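# Carry tube rack between shelved benches with tubes seated

## Task

Pick up the tube rack from the shelved bench by the door and set it on the work top of the shelved bench by the window. At the end every tube must sit fully down in its slot. Neither the rack nor any tube may touch the floor. Once it is placed, open the gripper and move the robot away. The robot must not tip over or be left leaning. The rack must stay where it is without the robot holding it.

## Robot and tools

ROBOT. A wheeled base with two drive wheels and casters, a vertical column, a head that tilts, and two six-joint arms, each ending in a two-finger parallel gripper. Folded, as it starts, it measures 0.73 m long, 0.62 m wide and 1.88 m tall, and its front is 0.40 m ahead of the column. The base cannot move sideways.

FRAMES. Base frame: origin on the floor under the column, midway between the drive wheels. x points forward, y to the left and z up. The odometry frame is where the base frame was at the scene's start. left_hand and right_hand are given in the base frame, in metres. Each is the point where that hand's fingers meet; the fingertips reach 8 mm past it. The hand's z axis runs along the fingers (quat_wxyz maps (0,0,1) onto it), and its y axis runs across the opening.

execute_actions. "actions" holds no action or exactly one. An empty list only returns state and images. An action may contain:
- "base": exactly one of two relative moves, counted from where the base last measured itself. {"translate_m": d} drives straight d metres, -3 to 3, positive forward. {"rotate_rad": d} turns in place d radians, -3.2 to 3.2, positive to the left (counter-clockwise seen from above). A base move needing more than 8.667 s at its top speed is refused.
- "joints": one dictionary for both arms and the head. Each key is a joint name and each value is one absolute target (radians, or metres for grippers). Ranges: head_tilt_rad -0.61 to 1.308 (0 is about level, positive tilts down); joint1 -2.879 to 2.879; joint2 0 to 3.141; joint3 0 to 3.019; joint4 -1.692 to 1.57; joint5 -1.57 to 1.57 (positive swings the hand to the robot's right); joint6 -2.094 to 2.094 (positive rolls clockwise seen from behind the hand); gripper_m 0 to 0.093, the gap between fingertips, 0 meaning closed. The left_ and right_ names share these ranges. A joint left out may keep pushing toward its earlier target.
- "speeds": caps for this action only: translate_m 0.05 to 0.8 m/s, rotate_rad 0.1 to 1 rad/s. The defaults are the highest values. Arms cannot be slowed.
Base and joint motions begin together. One action lasts at most 15 s. An unknown key or a value out of range makes the whole call refused, with nothing moving. "cameras" picks images: cam_head_left, cam_head_right, cam_left_wrist, cam_right_wrist, nav_camera, or all (default); [] gives none.

ARM GEOMETRY. With joint1 at -1.57 (left) or 1.57 (right) and joints 5 and 6 at 0, the arm lies in a vertical plane facing forward, 0.23 m to that side. Let a = j2 - 0.35, b = 1.05 + j2 - j3, c = b - j4 (c = 1.57 means fingers straight down). Then the hand point is about 0.12 + 0.39 sin a + 0.38 cos b + 0.25 cos c m ahead and 1.46 + 0.39 cos a - 0.38 sin b - 0.25 sin c m up. Example: j2, j3, j4 = 0.93, 0.78, 0.14 gives 0.60 ahead, 1.21 up. The real hand tends to end up to 5 cm lower and nearer the column, or about 12 cm with heavy or far-out loads. Trust left_hand/right_hand. Reach is about 1 m from the shoulder and no lower than 0.47 m up, so the floor cannot be reached. With fingers pointing down, one arm holds up to 2 kg out to 0.6 m ahead between 0.65 and 1.25 m up. Heavier loads, or loads with flatter fingers, make the arm sag. Targets within about 0.03 rad of the current reading (0.08 for joints 2 and 3) may not move at all. To make gentle contact, step about 0.05 rad per call from your last target.

GRIPPING. Fingers are 7 cm long. The gripper body is 10 cm wide and 7 cm thick. To grasp, command an opening smaller than the object; "off_target" is then expected. A reported opening that stays at least 0.002 m above the target means something is held.

RESULTS. base_status and joint_status: "done" means within tolerance (for the base: the wheels turned as commanded, slip included). "off_target": it stopped short and may still push. "contact_stop" (base only): a wheel stalled; back off 0.05 m before driving or turning again. "time_out": the limit was reached. "joint command not followed" / "not_followed": a self-collision check held the arm back; move the offending joints at least 0.05 rad back the way they came, or move the other arm away. on_its_own lists what was not commanded; "held at" is a target, not a position. base_odometry comes from wheel counts. If turned_by_wheels and turned_by_imu differ by more than ~4% and by at least 0.05 rad, the base hit something or slipped. base_tilt is in degrees, with forward and right positive. motor_effort covers only left_wheel and right_wheel (percent, peak in brackets, positive drives forward). wheel_motors_off = 1 means the wheels shut off for 2 s after about 3 s of hard pushing. Motor temperatures are listed per arm; MOTOR HOT appears from 85 °C, and at 100 °C that arm drops everything (OVER-TEMPERATURE FAULT, limit_stop_at_motor_heat). To relieve a pushing arm, send its reported joint positions back as targets; a held load sinks a little each time.

OTHER TOOLS. wait: "seconds" 0 to 10; nothing new is commanded. zoom_image: "camera" and "region" [x0, y0, x1, y1] in pixels of that camera's latest image, at most 504 by 504. read_manual: returns only licence text. finished_scene: "scene" is the current scene's number; this cannot be undone and reports success.

CAMERAS. The head cameras sit 1.47 to 1.58 m up and look down by about head_tilt_rad. The wrist cameras sit 9 to 10 cm behind the fingertips and look along the fingers, tilted 0.62 rad toward the hand's +x. With fingers down and the arm forward, they look down and slightly back toward the robot. nav_camera is at the base front, 0.23 m up, facing forward.

AVOID. Dropping the rack or spilling tubes, letting anything reach the floor, tilting the robot, table tops between 0.30 and 1.20 m catching the column, long hard pushes by arms or wheels, and the two arms striking or pressing on each other. A loose object may be bumped now and then, so check the placement before ending.

Each tool is called after "Request:" by a JSON object that holds its "op" and its "data", one argument or row to a line.

## Session

Request:
{"op": "execute_actions", "data": {
  "actions": []
}}

Scene clock: 0.00 s.
Joint torques (N m, as the arm reports them, + toward a larger angle): no reading
Motor temperatures (°C, as the motors report them): left_arm=[21 19 18 22 21 18] | right_arm=[21 19 20 19 22 20]
base_odometry: x=+0.000 y=+0.000 heading=+0.000 (m, m, rad; odometry frame)
turned_by_wheels: +0.000 (rad since the last result)
turned_by_imu: +0.000 (rad since the last result)
base_tilt: forward=+0.3 right=+0.7 (deg)
base_status: not commanded
joint_positions: head_tilt_rad=+0.877 left_joint1_rad=-1.587 left_joint2_rad=+0.874 left_joint3_rad=+0.424 left_joint4_rad=-0.965 left_joint5_rad=+0.022 left_joint6_rad=+0.097 left_gripper_m=+0.094 right_joint1_rad=+1.571 right_joint2_rad=+0.876 right_joint3_rad=+0.391 right_joint4_rad=-0.936 right_joint5_rad=-0.056 right_joint6_rad=+0.020 right_gripper_m=+0.095
joint_status: not commanded
wheel_motors_off: 0
motor_effort: left_wheel=+2 right_wheel=+5 (%)
left_hand: x=+0.1543 y=+0.2172 z=+1.2536 quat_wxyz=(+0.430, -0.046, -0.901, +0.036) (m; base frame)
right_hand: x=+0.1411 y=-0.2158 z=+1.2535 quat_wxyz=(+0.434, -0.021, -0.900, -0.021) (m; base frame)
pictures: cam_head_left, cam_head_right, cam_left_wrist, cam_right_wrist, nav_camera
Images, in order (width x height): cam_head_left 896x504, cam_head_right 896x504, cam_left_wrist 504x504, cam_right_wrist 504x504, nav_camera 896x504.

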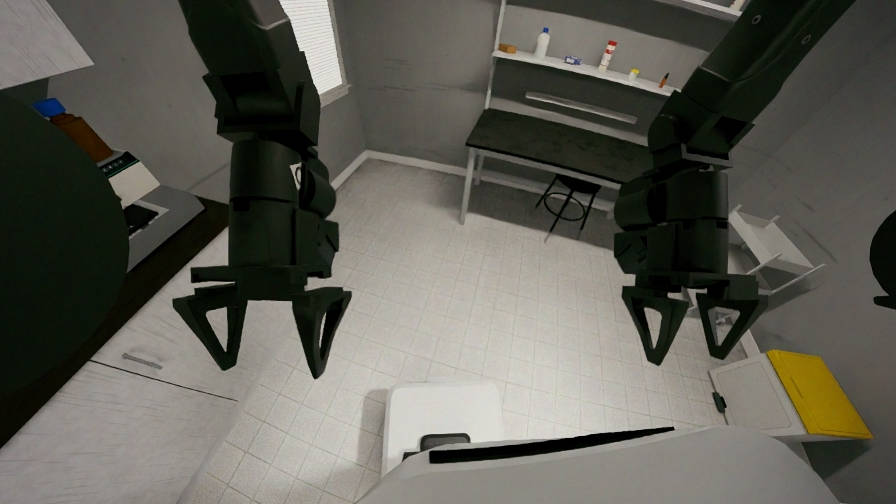

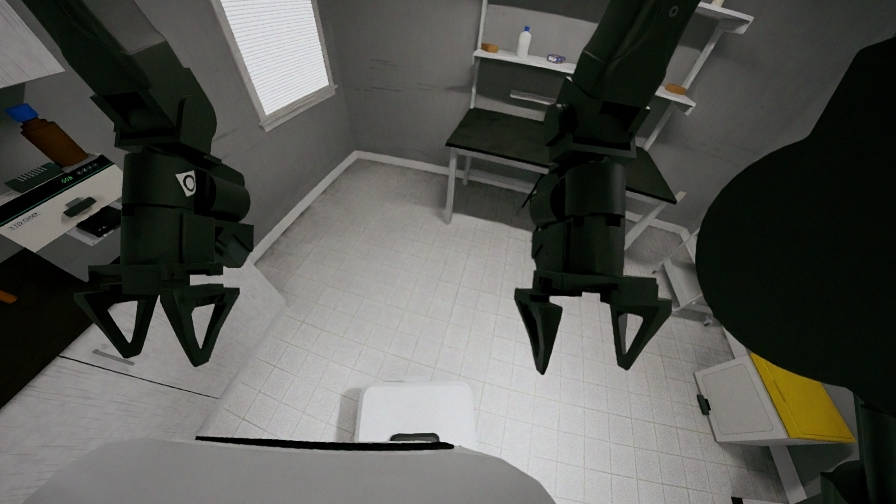

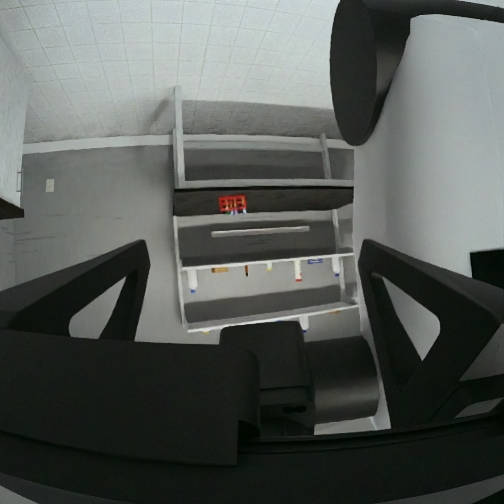

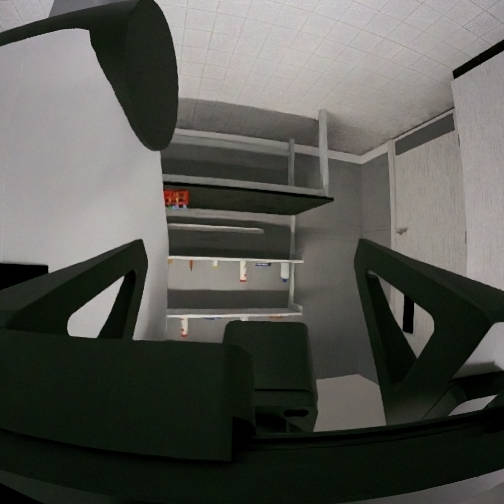

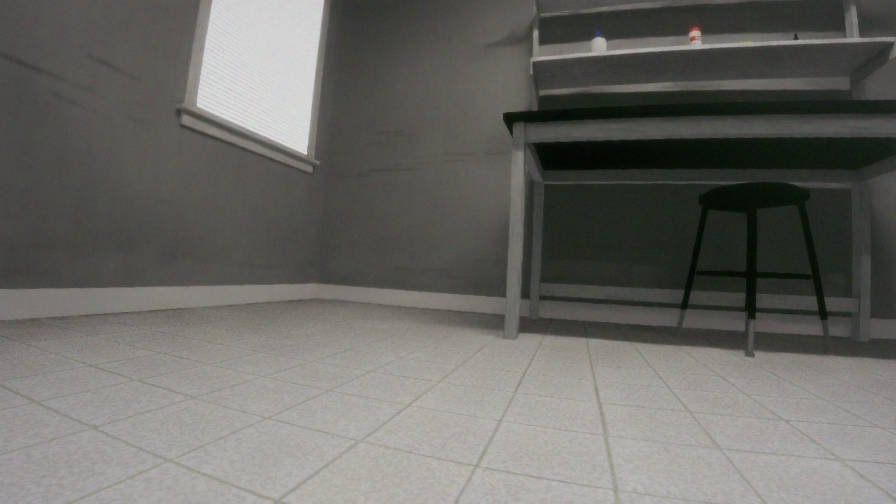

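Request:
{"op": "execute_actions", "data": {
  "actions": [
    {"base":{"rotate_rad":-3.1},"joints":{"head_tilt_rad":0.5}}
  ],
  "cameras": ["cam_head_left","cam_head_right","nav_camera"]
}}

Scene clock: 4.57 s.
Joint torques (N m, as the arm reports them, + toward a larger angle): left_arm=[-0.29 -6.7  -1.1  -1.06  0.08  0.04] | right_arm=[ 0.09 -5.82 -0.66 -0.82 -0.09  0.14]
Motor temperatures (°C, as the motors report them): left_arm=[21 19 18 22 21 18] | right_arm=[21 19 20 19 22 20]
base_odometry: x=+0.000 y=+0.000 heading=-3.099 (m, m, rad; odometry frame)
turned_by_wheels: -3.099 (rad since the last result)
turned_by_imu: -3.104 (rad since the last result)
base_tilt: forward=+0.3 right=+0.6 (deg)
base_status: done
joint_positions: head_tilt_rad=+0.518 left_joint1_rad=-1.587 left_joint2_rad=+0.874 left_joint3_rad=+0.424 left_joint4_rad=-0.965 left_joint5_rad=+0.022 left_joint6_rad=+0.097 left_gripper_m=+0.094 right_joint1_rad=+1.571 right_joint2_rad=+0.876 right_joint3_rad=+0.391 right_joint4_rad=-0.936 right_joint5_rad=-0.056 right_joint6_rad=+0.020 right_gripper_m=+0.095
joint_status: all done
wheel_motors_off: 0
motor_effort: left_wheel=+3(42) right_wheel=-4(58) (%)
left_hand: x=+0.1543 y=+0.2172 z=+1.2536 quat_wxyz=(+0.430, -0.046, -0.901, +0.036) (m; base frame)
right_hand: x=+0.1411 y=-0.2158 z=+1.2535 quat_wxyz=(+0.434, -0.021, -0.900, -0.021) (m; base frame)
pictures: cam_head_left, cam_head_right, nav_camera
camera_calibration (this result's frames):
cam_head_left: T_world_to_cam=[[-0.0627382, -0.997307, 0.037973, 0.0221435], [-0.518583, 0.0000672015, -0.855027, 1.34463], [0.852722, -0.073335, -0.517191, 0.687871], [0, 0, 0, 1]] pos_world=[0.112129, 0.0724385, 1.50461]
cam_head_right: T_world_to_cam=[[-0.0711776, -0.996005, 0.0539191, -0.130012], [-0.504191, -0.0107162, -0.863526, 1.35831], [0.860654, -0.0886492, -0.501414, 0.66098], [0, 0, 0, 1]] pos_world=[0.106717, -0.0563417, 1.51137]
Images, in order (width x height): cam_head_left 896x504, cam_head_right 896x504, nav_camera 896x504.

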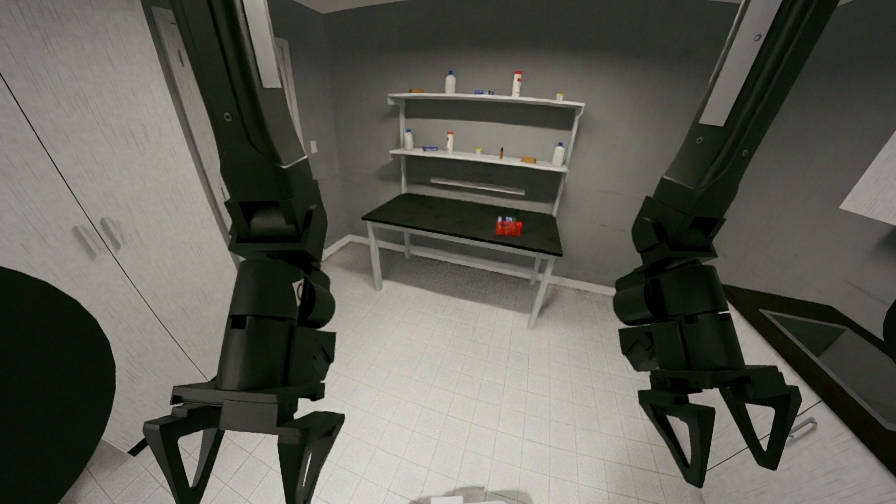

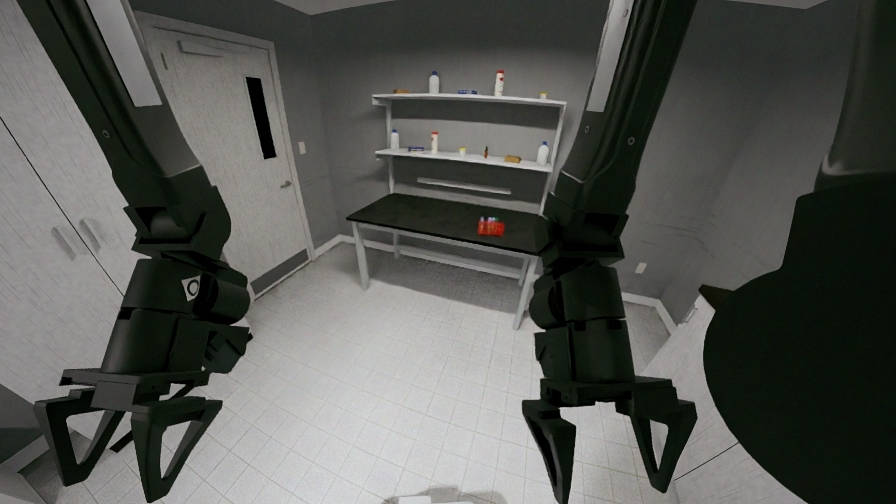

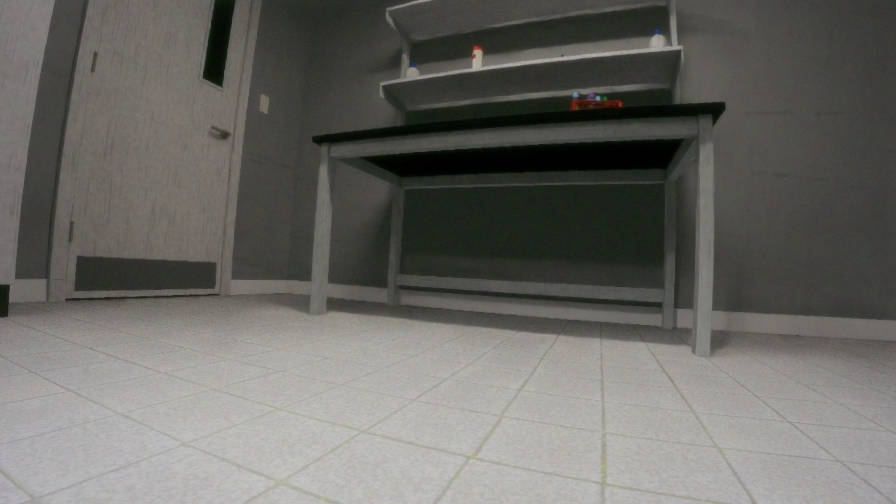

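Request:
{"op": "execute_actions", "data": {
  "actions": [
    {"base":{"rotate_rad":-0.35}}
  ],
  "cameras": []
}}

Request:
{"op": "execute_actions", "data": {
  "actions": [
    {"base":{"translate_m":0.95},"joints":{"head_tilt_rad":0.85}}
  ],
  "cameras": ["cam_head_left","cam_head_right","nav_camera"]
}}

Scene clock: 6.50 s.
Joint torques (N m, as the arm reports them, + toward a larger angle): left_arm=[-0.2  -6.71 -1.04 -1.21  0.09  0.05] | right_arm=[-0.08 -6.32 -0.73 -0.65 -0.07  0.12]
Motor temperatures (°C, as the motors report them): left_arm=[21 19 18 22 21 18] | right_arm=[21 20 20 19 22 20]
base_odometry: x=+0.000 y=+0.000 heading=+2.835 (m, m, rad; odometry frame)
turned_by_wheels: -0.349 (rad since the last result)
turned_by_imu: -0.349 (rad since the last result)
base_tilt: forward=+0.3 right=+0.5 (deg)
base_status: done
joint_positions: head_tilt_rad=+0.518 left_joint1_rad=-1.587 left_joint2_rad=+0.874 left_joint3_rad=+0.424 left_joint4_rad=-0.965 left_joint5_rad=+0.022 left_joint6_rad=+0.097 left_gripper_m=+0.094 right_joint1_rad=+1.571 right_joint2_rad=+0.876 right_joint3_rad=+0.391 right_joint4_rad=-0.936 right_joint5_rad=-0.056 right_joint6_rad=+0.020 right_gripper_m=+0.095
joint_status: not commanded
wheel_motors_off: 0
motor_effort: left_wheel=+3(39) right_wheel=-3(39) (%)
left_hand: x=+0.1543 y=+0.2172 z=+1.2536 quat_wxyz=(+0.430, -0.046, -0.901, +0.036) (m; base frame)
right_hand: x=+0.1411 y=-0.2158 z=+1.2535 quat_wxyz=(+0.434, -0.021, -0.900, -0.021) (m; base frame)
pictures: none
No camera images: the call's "cameras" was empty. Leave "cameras" out to get every camera's image.

Scene clock: 9.47 s.
Joint torques (N m, as the arm reports them, + toward a larger angle): left_arm=[-0.42 -7.03 -1.   -1.23  0.07  0.04] | right_arm=[-0.16 -5.77 -0.76 -0.66 -0.07  0.14]
Motor temperatures (°C, as the motors report them): left_arm=[21 19 19 22 21 18] | right_arm=[21 20 20 19 22 20]
base_odometry: x=-0.906 y=+0.287 heading=+2.835 (m, m, rad; odometry frame)
turned_by_wheels: +0.000 (rad since the last result)
turned_by_imu: -0.002 (rad since the last result)
base_tilt: forward=+0.3 right=+0.6 (deg)
base_status: done
joint_positions: head_tilt_rad=+0.852 left_joint1_rad=-1.587 left_joint2_rad=+0.873 left_joint3_rad=+0.425 left_joint4_rad=-0.965 left_joint5_rad=+0.022 left_joint6_rad=+0.097 left_gripper_m=+0.094 right_joint1_rad=+1.571 right_joint2_rad=+0.876 right_joint3_rad=+0.393 right_joint4_rad=-0.936 right_joint5_rad=-0.056 right_joint6_rad=+0.020 right_gripper_m=+0.095
joint_status: all done
wheel_motors_off: 0
motor_effort: left_wheel=+0(70) right_wheel=+1(63) (%)
left_hand: x=+0.1552 y=+0.2172 z=+1.2534 quat_wxyz=(+0.429, -0.046, -0.901, +0.036) (m; base frame)
right_hand: x=+0.1421 y=-0.2158 z=+1.2531 quat_wxyz=(+0.433, -0.021, -0.901, -0.021) (m; base frame)
pictures: cam_head_left, cam_head_right, nav_camera
camera_calibration (this result's frames):
cam_head_left: T_world_to_cam=[[-0.0468294, -0.997307, 0.0564362, -0.00708519], [-0.770149, 0.0000672015, -0.637864, 1.02278], [0.636142, -0.073335, -0.768079, 1.08507], [0, 0, 0, 1]] pos_world=[0.0971022, 0.0724385, 1.48621]
cam_head_right: T_world_to_cam=[[-0.049577, -0.996005, 0.0742674, -0.162429], [-0.759337, -0.0107162, -0.650609, 1.04317], [0.648806, -0.0886492, -0.755772, 1.06328], [0, 0, 0, 1]] pos_world=[0.0942016, -0.0563417, 1.49436]
Images, in order (width x height): cam_head_left 896x504, cam_head_right 896x504, nav_camera 896x504.

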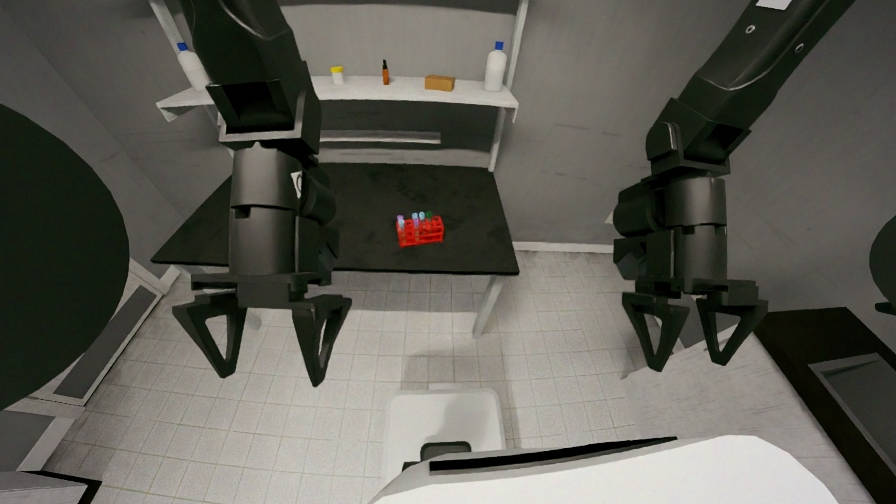

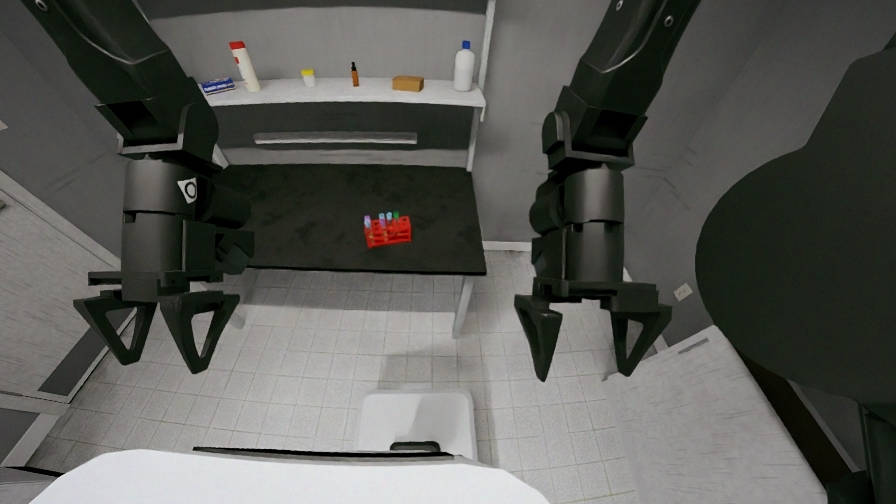

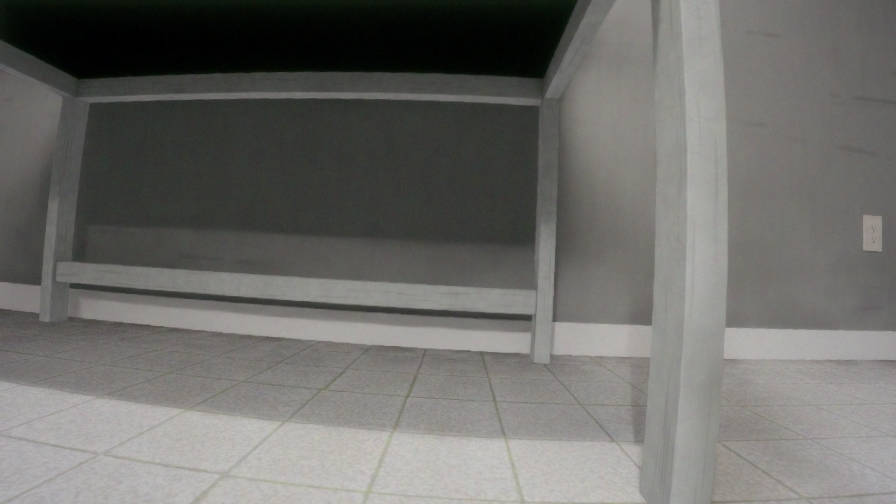

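Request:
{"op": "zoom_image", "data": {
  "camera": "cam_head_left",
  "region": [360, 190, 480, 260]
}}

Request:
{"op": "zoom_image", "data": {
  "camera": "cam_head_right",
  "region": [330, 190, 450, 260]
}}

Region (360, 190, 480, 260) of cam_head_left's 896x504 image, scaled by 4.200, with more detail than that image has; it fills the top 294 rows of this view, and the rest is white.

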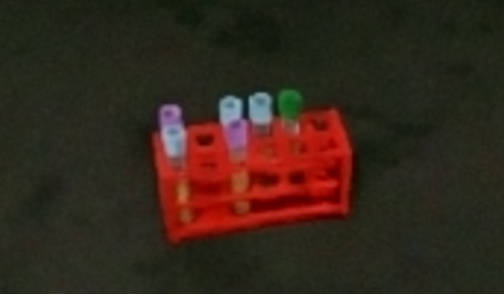

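Region (330, 190, 450, 260) of cam_head_right's 896x504 image, scaled by 4.200, with more detail than that image has; it fills the top 294 rows of this view, and the rest is white.

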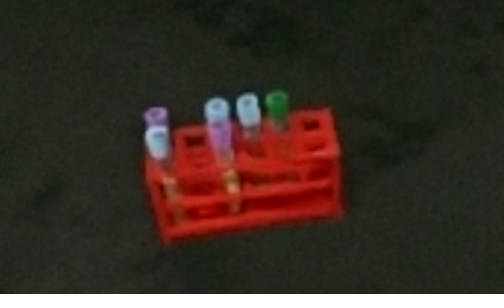

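Request:
{"op": "execute_actions", "data": {
  "actions": [
    {"base":{"rotate_rad":-0.153},"joints":{"left_joint1_rad":-1.57,"left_joint2_rad":1.485,"left_joint3_rad":1.135,"left_joint4_rad":-0.17,"left_joint5_rad":0,"left_joint6_rad":1.2}}
  ],
  "cameras": []
}}

Request:
{"op": "execute_actions", "data": {
  "actions": [
    {"base":{"translate_m":0.2},"joints":{"head_tilt_rad":1.0}}
  ],
  "cameras": ["cam_head_left","cam_head_right","cam_left_wrist"]
}}

Scene clock: 11.73 s.
Joint torques (N m, as the arm reports them, + toward a larger angle): left_arm=[ -0.16 -15.16   1.86   0.72   0.08   0.13] | right_arm=[-0.04 -6.28 -0.89 -0.66 -0.08  0.13]
Motor temperatures (°C, as the motors report them): left_arm=[21 19 19 22 21 18] | right_arm=[21 20 20 19 22 20]
base_odometry: x=-0.906 y=+0.287 heading=+2.684 (m, m, rad; odometry frame)
turned_by_wheels: -0.151 (rad since the last result)
turned_by_imu: -0.149 (rad since the last result)
base_tilt: forward=+0.4 right=+0.6 (deg)
base_status: done
joint_positions: head_tilt_rad=+0.852 left_joint1_rad=-1.577 left_joint2_rad=+1.481 left_joint3_rad=+1.133 left_joint4_rad=-0.173 left_joint5_rad=+0.002 left_joint6_rad=+1.190 left_gripper_m=+0.094 right_joint1_rad=+1.571 right_joint2_rad=+0.876 right_joint3_rad=+0.393 right_joint4_rad=-0.936 right_joint5_rad=-0.056 right_joint6_rad=+0.020 right_gripper_m=+0.095
joint_status: all done
wheel_motors_off: 0
motor_effort: left_wheel=+0(56) right_wheel=-2(63) (%)
left_hand: x=+0.5396 y=+0.2206 z=+0.9965 quat_wxyz=(-0.003, -0.562, -0.827, +0.002) (m; base frame)
right_hand: x=+0.1421 y=-0.2158 z=+1.2531 quat_wxyz=(+0.433, -0.021, -0.901, -0.021) (m; base frame)
pictures: none
No camera images: the call's "cameras" was empty. Leave "cameras" out to get every camera's image.

Scene clock: 13.53 s.
Joint torques (N m, as the arm reports them, + toward a larger angle): left_arm=[ -0.12 -15.04   1.73   0.47   0.09   0.13] | right_arm=[-0.1  -6.08 -0.84 -0.75 -0.07  0.14]
Motor temperatures (°C, as the motors report them): left_arm=[21 20 19 22 21 18] | right_arm=[21 20 20 19 22 20]
base_odometry: x=-1.085 y=+0.376 heading=+2.683 (m, m, rad; odometry frame)
turned_by_wheels: -0.001 (rad since the last result)
turned_by_imu: -0.001 (rad since the last result)
base_tilt: forward=+0.3 right=+0.6 (deg)
base_status: done
joint_positions: head_tilt_rad=+1.001 left_joint1_rad=-1.576 left_joint2_rad=+1.481 left_joint3_rad=+1.135 left_joint4_rad=-0.173 left_joint5_rad=+0.002 left_joint6_rad=+1.190 left_gripper_m=+0.094 right_joint1_rad=+1.571 right_joint2_rad=+0.876 right_joint3_rad=+0.393 right_joint4_rad=-0.936 right_joint5_rad=-0.056 right_joint6_rad=+0.020 right_gripper_m=+0.095
joint_status: all done
wheel_motors_off: 0
motor_effort: left_wheel=-1(56) right_wheel=+1(70) (%)
left_hand: x=+0.5410 y=+0.2208 z=+0.9967 quat_wxyz=(-0.004, -0.562, -0.827, +0.002) (m; base frame)
right_hand: x=+0.1423 y=-0.2158 z=+1.2531 quat_wxyz=(+0.433, -0.021, -0.901, -0.021) (m; base frame)
pictures: cam_head_left, cam_head_right, cam_left_wrist
camera_calibration (this result's frames):
cam_head_left: T_world_to_cam=[[-0.037968, -0.997307, 0.0627412, -0.017238], [-0.856015, 0.0000672015, -0.516952, 0.840865], [0.515555, -0.073335, -0.853712, 1.22297], [0, 0, 0, 1]] pos_world=[0.0886289, 0.0724385, 1.47983]
cam_head_right: T_world_to_cam=[[-0.0380484, -0.996005, 0.0807827, -0.173039], [-0.847206, -0.0107162, -0.531156, 0.863608], [0.5299, -0.0886492, -0.843414, 1.2042], [0, 0, 0, 1]] pos_world=[0.086966, -0.0563417, 1.48833]
cam_left_wrist: T_world_to_cam=[[-0.928584, -0.371121, 0.00145201, 0.581854], [-0.304116, 0.763162, 0.570174, -0.567199], [-0.212711, 0.529012, -0.821523, 0.93772], [0, 0, 0, 1]] pos_world=[0.56727, 0.152737, 1.09292]
Images, in order (width x height): cam_head_left 896x504, cam_head_right 896x504, cam_left_wrist 504x504.

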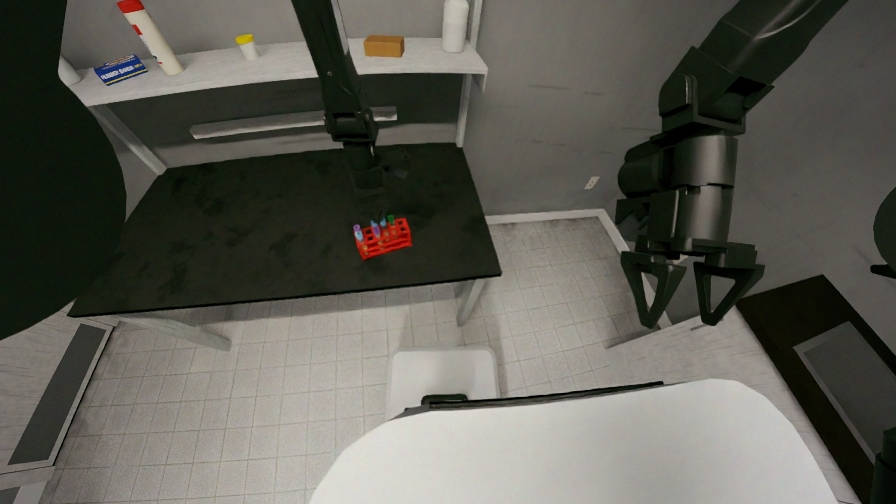

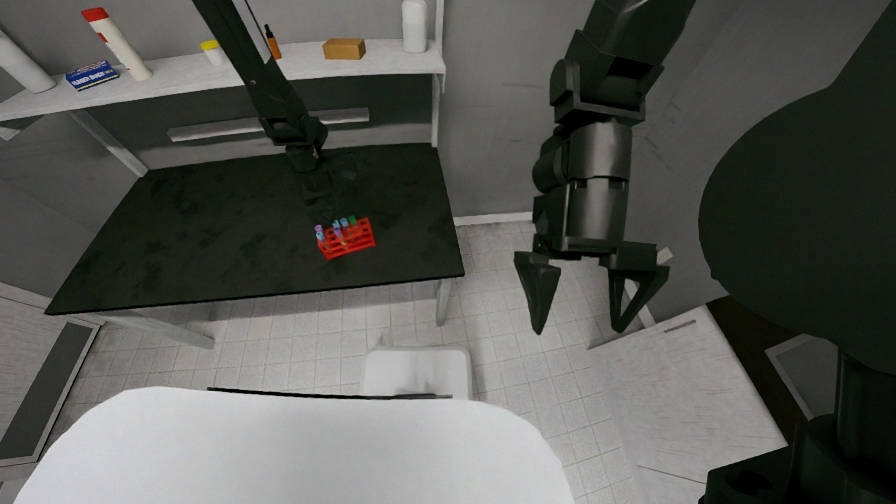

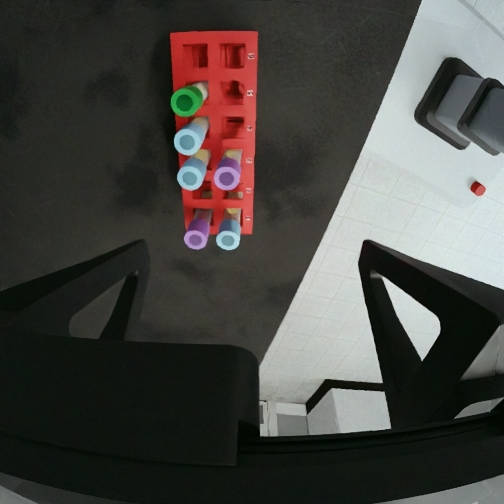

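Request:
{"op": "execute_actions", "data": {
  "actions": [
    {"joints":{"left_joint2_rad":1.782,"left_joint3_rad":1.43,"left_joint4_rad":-0.168}}
  ],
  "cameras": ["cam_head_left","cam_left_wrist"]
}}

Scene clock: 15.00 s.
Joint torques (N m, as the arm reports them, + toward a larger angle): left_arm=[ -0.01 -17.88   1.98   0.58   0.08   0.12] | right_arm=[ 0.22 -5.93 -0.9  -0.73 -0.08  0.13]
Motor temperatures (°C, as the motors report them): left_arm=[21 20 19 22 21 18] | right_arm=[21 20 20 19 22 20]
base_odometry: x=-1.085 y=+0.376 heading=+2.683 (m, m, rad; odometry frame)
turned_by_wheels: +0.000 (rad since the last result)
turned_by_imu: +0.001 (rad since the last result)
base_tilt: forward=+0.3 right=+0.6 (deg)
base_status: not commanded
joint_positions: head_tilt_rad=+1.001 left_joint1_rad=-1.576 left_joint2_rad=+1.794 left_joint3_rad=+1.420 left_joint4_rad=-0.172 left_joint5_rad=+0.002 left_joint6_rad=+1.190 left_gripper_m=+0.094 right_joint1_rad=+1.571 right_joint2_rad=+0.876 right_joint3_rad=+0.393 right_joint4_rad=-0.936 right_joint5_rad=-0.056 right_joint6_rad=+0.020 right_gripper_m=+0.095
joint_status: all done
wheel_motors_off: 0
motor_effort: left_wheel=-2(0) right_wheel=+0(2) (%)
left_hand: x=+0.5577 y=+0.2202 z=+0.8801 quat_wxyz=(+0.007, -0.562, -0.827, +0.009) (m; base frame)
right_hand: x=+0.1423 y=-0.2158 z=+1.2531 quat_wxyz=(+0.433, -0.021, -0.901, -0.021) (m; base frame)
pictures: cam_head_left, cam_left_wrist
camera_calibration (this result's frames):
cam_head_left: T_world_to_cam=[[-0.037968, -0.997307, 0.0627412, -0.017238], [-0.856015, 0.0000672015, -0.516952, 0.840865], [0.515556, -0.073335, -0.853712, 1.22297], [0, 0, 0, 1]] pos_world=[0.0886289, 0.0724385, 1.47983]
cam_left_wrist: T_world_to_cam=[[-0.928297, -0.371012, 0.0248034, 0.57658], [-0.289575, 0.763157, 0.5777, -0.509949], [-0.233262, 0.529094, -0.815872, 0.85231], [0, 0, 0, 1]] pos_world=[0.586381, 0.152137, 0.975673]
Images, in order (width x height): cam_head_left 896x504, cam_left_wrist 504x504.

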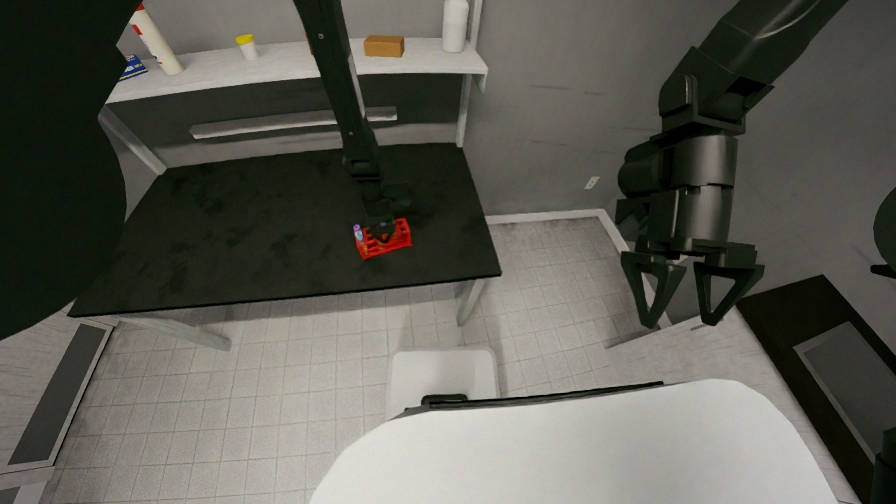

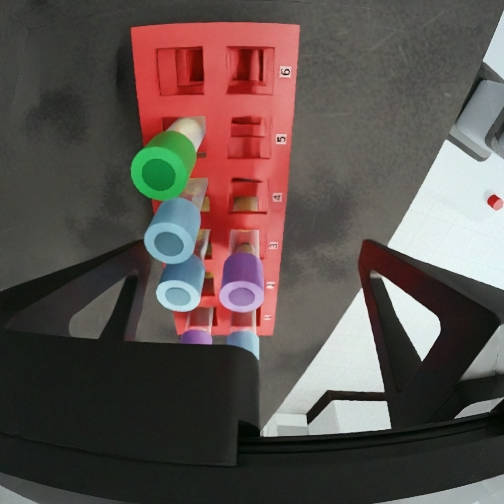

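Request:
{"op": "execute_actions", "data": {
  "actions": [
    {"base":{"translate_m":0.024}}
  ],
  "cameras": ["cam_left_wrist"]
}}

Scene clock: 16.30 s.
Joint torques (N m, as the arm reports them, + toward a larger angle): left_arm=[ -0.19 -17.79   1.56   0.64   0.09   0.13] | right_arm=[ 0.38 -5.93 -0.73 -0.72 -0.09  0.12]
Motor temperatures (°C, as the motors report them): left_arm=[21 20 19 22 21 18] | right_arm=[21 20 20 19 22 20]
base_odometry: x=-1.107 y=+0.386 heading=+2.682 (m, m, rad; odometry frame)
turned_by_wheels: +0.000 (rad since the last result)
turned_by_imu: +0.000 (rad since the last result)
base_tilt: forward=+0.3 right=+0.6 (deg)
base_status: done
joint_positions: head_tilt_rad=+1.001 left_joint1_rad=-1.576 left_joint2_rad=+1.787 left_joint3_rad=+1.430 left_joint4_rad=-0.172 left_joint5_rad=+0.002 left_joint6_rad=+1.190 left_gripper_m=+0.094 right_joint1_rad=+1.571 right_joint2_rad=+0.876 right_joint3_rad=+0.391 right_joint4_rad=-0.936 right_joint5_rad=-0.056 right_joint6_rad=+0.020 right_gripper_m=+0.095
joint_status: not commanded
wheel_motors_off: 0
motor_effort: left_wheel=+0(44) right_wheel=+0(48) (%)
left_hand: x=+0.5671 y=+0.2202 z=+0.8835 quat_wxyz=(+0.000, -0.562, -0.827, +0.004) (m; base frame)
right_hand: x=+0.1411 y=-0.2158 z=+1.2535 quat_wxyz=(+0.434, -0.021, -0.900, -0.021) (m; base frame)
pictures: cam_left_wrist
camera_calibration (this result's frames):
cam_left_wrist: T_world_to_cam=[[-0.928544, -0.371079, 0.010298, 0.598217], [-0.29863, 0.76316, 0.573067, -0.499926], [-0.220513, 0.529043, -0.819443, 0.853194], [0, 0, 0, 1]] pos_world=[0.594318, 0.152133, 0.979475]
Images, in order (width x height): cam_left_wrist 504x504.

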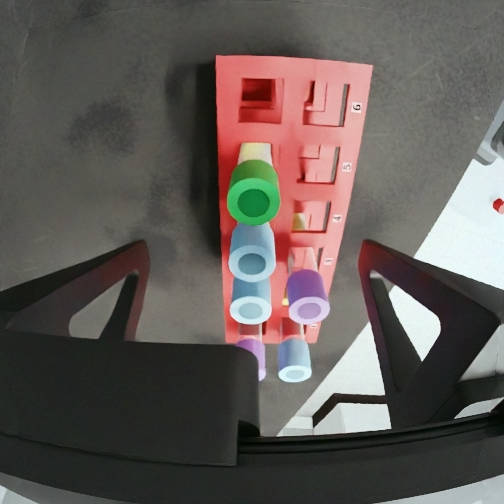

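Request:
{"op": "execute_actions", "data": {
  "actions": [
    {"base":{"translate_m":-0.011},"joints":{"left_joint2_rad":1.9,"left_joint3_rad":1.545,"left_joint4_rad":-0.165}}
  ],
  "cameras": ["cam_left_wrist"]
}}

Scene clock: 17.23 s.
Joint torques (N m, as the arm reports them, + toward a larger angle): left_arm=[ -0.23 -14.17   2.8    1.02   0.01   0.12] | right_arm=[ 0.07 -5.91 -0.58 -0.8  -0.06  0.13]
Motor temperatures (°C, as the motors report them): left_arm=[21 20 19 22 21 18] | right_arm=[21 20 20 19 22 20]
base_odometry: x=-1.097 y=+0.382 heading=+2.683 (m, m, rad; odometry frame)
turned_by_wheels: +0.000 (rad since the last result)
turned_by_imu: +0.001 (rad since the last result)
base_tilt: forward=+0.2 right=+0.6 (deg)
base_status: done
joint_positions: head_tilt_rad=+1.001 left_joint1_rad=-1.575 left_joint2_rad=+1.859 left_joint3_rad=+1.534 left_joint4_rad=-0.180 left_joint5_rad=+0.003 left_joint6_rad=+1.192 left_gripper_m=+0.094 right_joint1_rad=+1.571 right_joint2_rad=+0.876 right_joint3_rad=+0.389 right_joint4_rad=-0.936 right_joint5_rad=-0.056 right_joint6_rad=+0.020 right_gripper_m=+0.095
joint_status: all done
wheel_motors_off: 0
motor_effort: left_wheel=+0(43) right_wheel=-1(47) (%)
left_hand: x=+0.5879 y=+0.2204 z=+0.8583 quat_wxyz=(-0.010, -0.562, -0.827, -0.002) (m; base frame)
right_hand: x=+0.1400 y=-0.2158 z=+1.2539 quat_wxyz=(+0.435, -0.021, -0.900, -0.021) (m; base frame)
pictures: cam_left_wrist
camera_calibration (this result's frames):
cam_left_wrist: T_world_to_cam=[[-0.928911, -0.370106, -0.012044, 0.636996], [-0.311726, 0.764002, 0.564915, -0.464896], [-0.199877, 0.52851, -0.825061, 0.829862], [0, 0, 0, 1]] pos_world=[0.612663, 0.152347, 0.954986]
Images, in order (width x height): cam_left_wrist 504x504.

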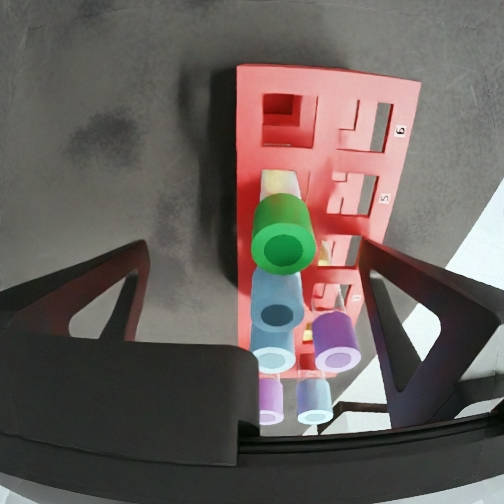

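Request:
{"op": "execute_actions", "data": {
  "actions": [
    {"base":{"translate_m":-0.028}}
  ],
  "cameras": ["cam_left_wrist"]
}}

Scene clock: 18.43 s.
Joint torques (N m, as the arm reports them, + toward a larger angle): left_arm=[  0.2  -17.34   1.67   0.7    0.05   0.1 ] | right_arm=[ 0.08 -5.86 -0.52 -0.74 -0.08  0.13]
Motor temperatures (°C, as the motors report them): left_arm=[21 20 19 22 21 18] | right_arm=[21 20 20 19 22 20]
base_odometry: x=-1.072 y=+0.369 heading=+2.683 (m, m, rad; odometry frame)
turned_by_wheels: +0.000 (rad since the last result)
turned_by_imu: +0.001 (rad since the last result)
base_tilt: forward=+0.3 right=+0.5 (deg)
base_status: done
joint_positions: head_tilt_rad=+1.001 left_joint1_rad=-1.575 left_joint2_rad=+1.897 left_joint3_rad=+1.544 left_joint4_rad=-0.170 left_joint5_rad=+0.002 left_joint6_rad=+1.192 left_gripper_m=+0.094 right_joint1_rad=+1.571 right_joint2_rad=+0.876 right_joint3_rad=+0.389 right_joint4_rad=-0.936 right_joint5_rad=-0.056 right_joint6_rad=+0.020 right_gripper_m=+0.095
joint_status: not commanded
wheel_motors_off: 0
motor_effort: left_wheel=+0(42) right_wheel=-1(46) (%)
left_hand: x=+0.5736 y=+0.2205 z=+0.8416 quat_wxyz=(-0.002, -0.562, -0.827, +0.002) (m; base frame)
right_hand: x=+0.1400 y=-0.2158 z=+1.2539 quat_wxyz=(+0.435, -0.021, -0.900, -0.021) (m; base frame)
pictures: cam_left_wrist
camera_calibration (this result's frames):
cam_left_wrist: T_world_to_cam=[[-0.929145, -0.369691, 0.00416817, 0.609977], [-0.301205, 0.763461, 0.571317, -0.471368], [-0.214393, 0.529581, -0.820719, 0.81761], [0, 0, 0, 1]] pos_world=[0.600068, 0.152384, 0.937786]
Images, in order (width x height): cam_left_wrist 504x504.

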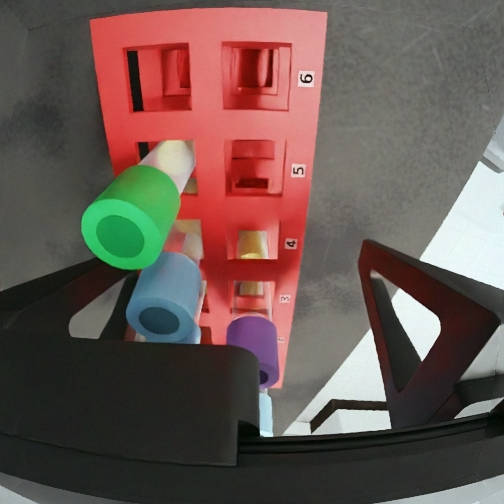

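Request:
{"op": "execute_actions", "data": {
  "actions": [
    {"base":{"translate_m":0.018}}
  ],
  "cameras": ["cam_left_wrist"]
}}

Scene clock: 19.53 s.
Joint torques (N m, as the arm reports them, + toward a larger angle): left_arm=[  0.15 -17.05   1.62   0.6    0.07   0.12] | right_arm=[ 0.02 -5.82 -0.7  -0.61 -0.08  0.13]
Motor temperatures (°C, as the motors report them): left_arm=[21 21 19 22 21 18] | right_arm=[21 20 20 19 22 20]
base_odometry: x=-1.088 y=+0.377 heading=+2.683 (m, m, rad; odometry frame)
turned_by_wheels: +0.000 (rad since the last result)
turned_by_imu: +0.000 (rad since the last result)
base_tilt: forward=+0.3 right=+0.6 (deg)
base_status: done
joint_positions: head_tilt_rad=+1.001 left_joint1_rad=-1.575 left_joint2_rad=+1.897 left_joint3_rad=+1.546 left_joint4_rad=-0.170 left_joint5_rad=+0.002 left_joint6_rad=+1.192 left_gripper_m=+0.094 right_joint1_rad=+1.571 right_joint2_rad=+0.876 right_joint3_rad=+0.391 right_joint4_rad=-0.936 right_joint5_rad=-0.056 right_joint6_rad=+0.020 right_gripper_m=+0.095
joint_status: not commanded
wheel_motors_off: 0
motor_effort: left_wheel=+0(45) right_wheel=-1(43) (%)
left_hand: x=+0.5748 y=+0.2205 z=+0.8418 quat_wxyz=(-0.003, -0.562, -0.827, +0.002) (m; base frame)
right_hand: x=+0.1412 y=-0.2158 z=+1.2535 quat_wxyz=(+0.434, -0.021, -0.901, -0.021) (m; base frame)
pictures: cam_left_wrist
camera_calibration (this result's frames):
cam_left_wrist: T_world_to_cam=[[-0.929149, -0.369698, 0.00239759, 0.612572], [-0.3023, 0.763461, 0.570738, -0.469964], [-0.212831, 0.529575, -0.821129, 0.817416], [0, 0, 0, 1]] pos_world=[0.601072, 0.152382, 0.937962]
Images, in order (width x height): cam_left_wrist 504x504.

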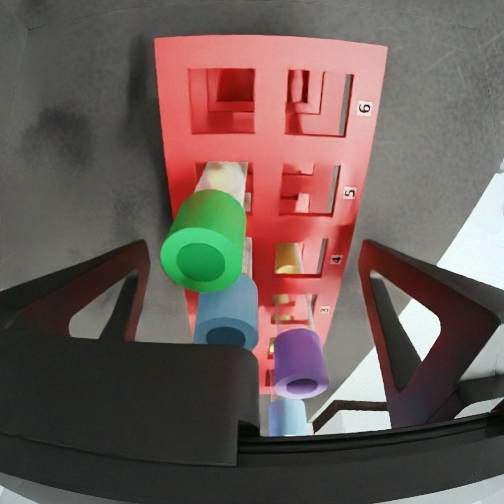

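Request:
{"op": "execute_actions", "data": {
  "actions": [
    {"joints":{"left_joint2_rad":1.96,"left_joint3_rad":1.6,"left_joint4_rad":-0.165}}
  ],
  "cameras": []
}}

Request:
{"op": "wait", "data": {
  "seconds": 1
}}

Scene clock: 20.47 s.
Joint torques (N m, as the arm reports them, + toward a larger angle): left_arm=[ -0.05 -16.33   1.79   0.69   0.07   0.11] | right_arm=[-0.26 -6.08 -0.72 -0.8  -0.08  0.14]
Motor temperatures (°C, as the motors report them): left_arm=[21 21 19 22 21 18] | right_arm=[21 20 20 19 22 20]
base_odometry: x=-1.088 y=+0.377 heading=+2.683 (m, m, rad; odometry frame)
turned_by_wheels: +0.000 (rad since the last result)
turned_by_imu: +0.000 (rad since the last result)
base_tilt: forward=+0.3 right=+0.6 (deg)
base_status: not commanded
joint_positions: head_tilt_rad=+1.001 left_joint1_rad=-1.575 left_joint2_rad=+1.954 left_joint3_rad=+1.598 left_joint4_rad=-0.170 left_joint5_rad=+0.002 left_joint6_rad=+1.192 left_gripper_m=+0.094 right_joint1_rad=+1.571 right_joint2_rad=+0.876 right_joint3_rad=+0.391 right_joint4_rad=-0.936 right_joint5_rad=-0.056 right_joint6_rad=+0.020 right_gripper_m=+0.095
joint_status: all done
wheel_motors_off: 0
motor_effort: left_wheel=-1(0) right_wheel=+1(0) (%)
left_hand: x=+0.5715 y=+0.2205 z=+0.8196 quat_wxyz=(-0.001, -0.562, -0.827, +0.003) (m; base frame)
right_hand: x=+0.1412 y=-0.2158 z=+1.2535 quat_wxyz=(+0.434, -0.021, -0.901, -0.021) (m; base frame)
pictures: none
No camera images: the call's "cameras" was empty. Leave "cameras" out to get every camera's image.

Scene clock: 21.47 s.
Joint torques (N m, as the arm reports them, + toward a larger angle): left_arm=[ -0.3  -17.01   1.74   0.64   0.06   0.14] | right_arm=[-0.33 -5.96 -0.66 -0.73 -0.1   0.13]
Motor temperatures (°C, as the motors report them): left_arm=[21 21 19 22 21 18] | right_arm=[21 20 20 19 22 20]
base_odometry: x=-1.088 y=+0.377 heading=+2.683 (m, m, rad; odometry frame)
turned_by_wheels: +0.000 (rad since the last result)
turned_by_imu: +0.000 (rad since the last result)
base_tilt: forward=+0.3 right=+0.6 (deg)
base_status: not commanded
joint_positions: head_tilt_rad=+1.001 left_joint1_rad=-1.575 left_joint2_rad=+1.954 left_joint3_rad=+1.598 left_joint4_rad=-0.170 left_joint5_rad=+0.002 left_joint6_rad=+1.192 left_gripper_m=+0.094 right_joint1_rad=+1.571 right_joint2_rad=+0.876 right_joint3_rad=+0.391 right_joint4_rad=-0.936 right_joint5_rad=-0.056 right_joint6_rad=+0.020 right_gripper_m=+0.095
joint_status: all done
wheel_motors_off: 0
motor_effort: left_wheel=+0(0) right_wheel=+0(0) (%)
left_hand: x=+0.5715 y=+0.2205 z=+0.8196 quat_wxyz=(-0.001, -0.562, -0.827, +0.003) (m; base frame)
right_hand: x=+0.1412 y=-0.2158 z=+1.2535 quat_wxyz=(+0.434, -0.021, -0.901, -0.021) (m; base frame)
wait: 1.00 s; at rest by 0.27 s
pictures: cam_head_left, cam_head_right, cam_left_wrist, cam_right_wrist, nav_camera
camera_calibration (this result's frames):
cam_head_left: T_world_to_cam=[[-0.0379113, -0.997307, 0.0627755, -0.0172937], [-0.856482, 0.0000672015, -0.516178, 0.839697], [0.514784, -0.073335, -0.854178, 1.22373], [0, 0, 0, 1]] pos_world=[0.0885745, 0.0724385, 1.4798]
cam_head_right: T_world_to_cam=[[-0.0379753, -0.996005, 0.080817, -0.173095], [-0.847686, -0.0107162, -0.53039, 0.862453], [0.529138, -0.0886492, -0.843893, 1.20497], [0, 0, 0, 1]] pos_world=[0.0869193, -0.0563417, 1.48829]
cam_left_wrist: T_world_to_cam=[[-0.929133, -0.36968, 0.00700108, 0.605767], [-0.299451, 0.763461, 0.572238, -0.461088], [-0.21689, 0.529589, -0.820057, 0.799984], [0, 0, 0, 1]] pos_world=[0.598273, 0.152299, 0.915644]
cam_right_wrist: T_world_to_cam=[[-0.0587746, -0.997801, -0.0306227, -0.171755], [-0.0370253, -0.0284758, 0.998909, -1.24988], [-0.997584, 0.0598442, -0.0352703, 0.321898], [0, 0, 0, 1]] pos_world=[0.264749, -0.226232, 1.25461]
Images, in order (width x height): cam_head_left 896x504, cam_head_right 896x504, cam_left_wrist 504x504, cam_right_wrist 504x504, nav_camera 896x504.

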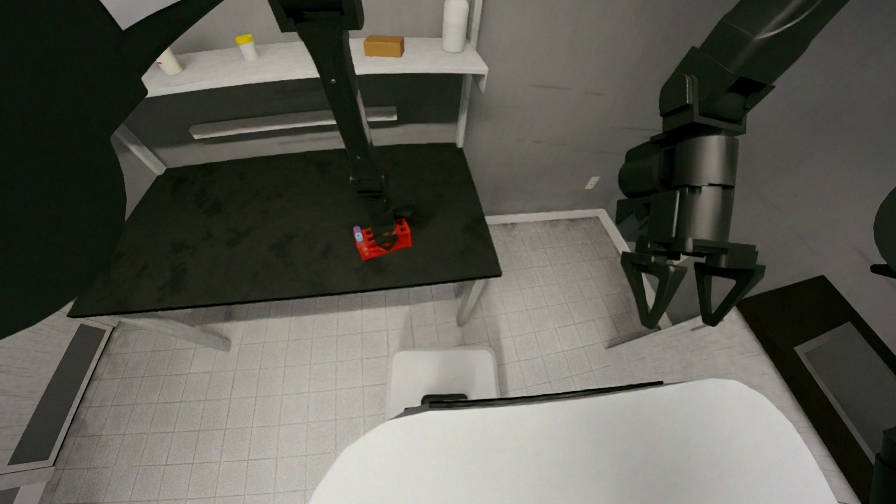

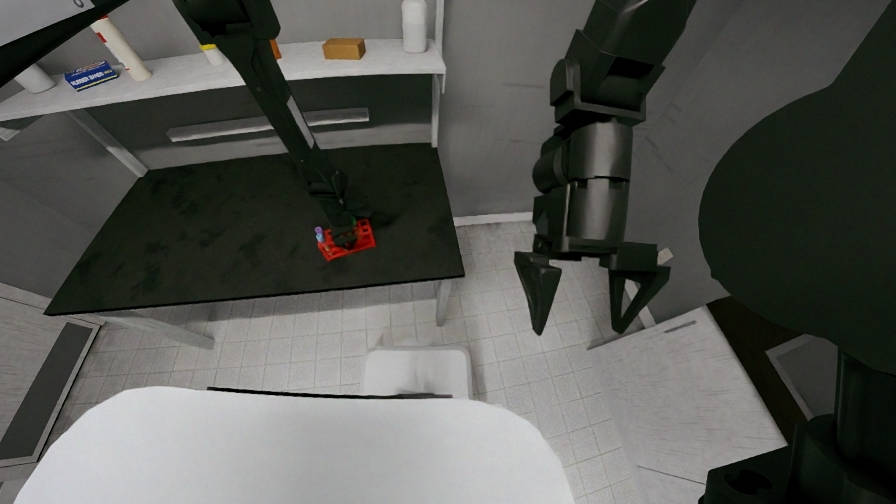

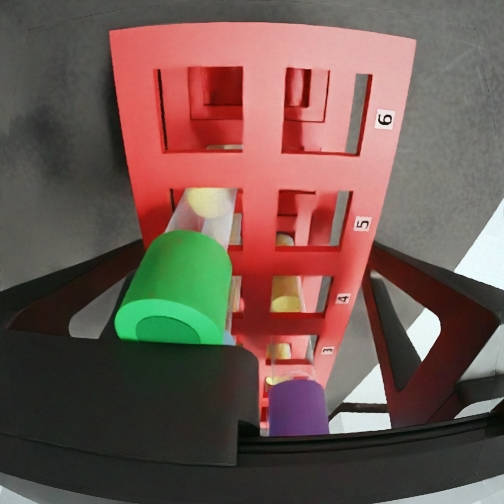

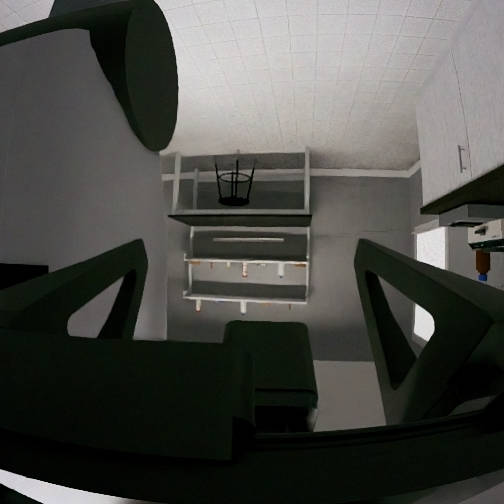

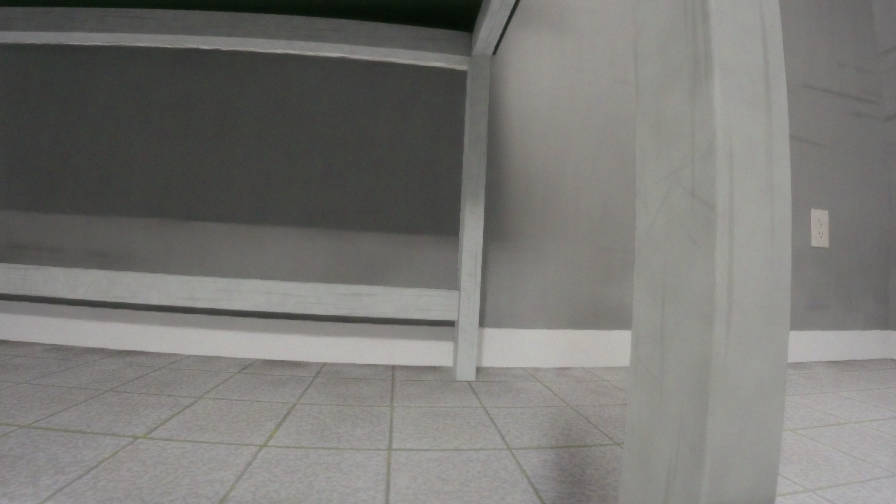

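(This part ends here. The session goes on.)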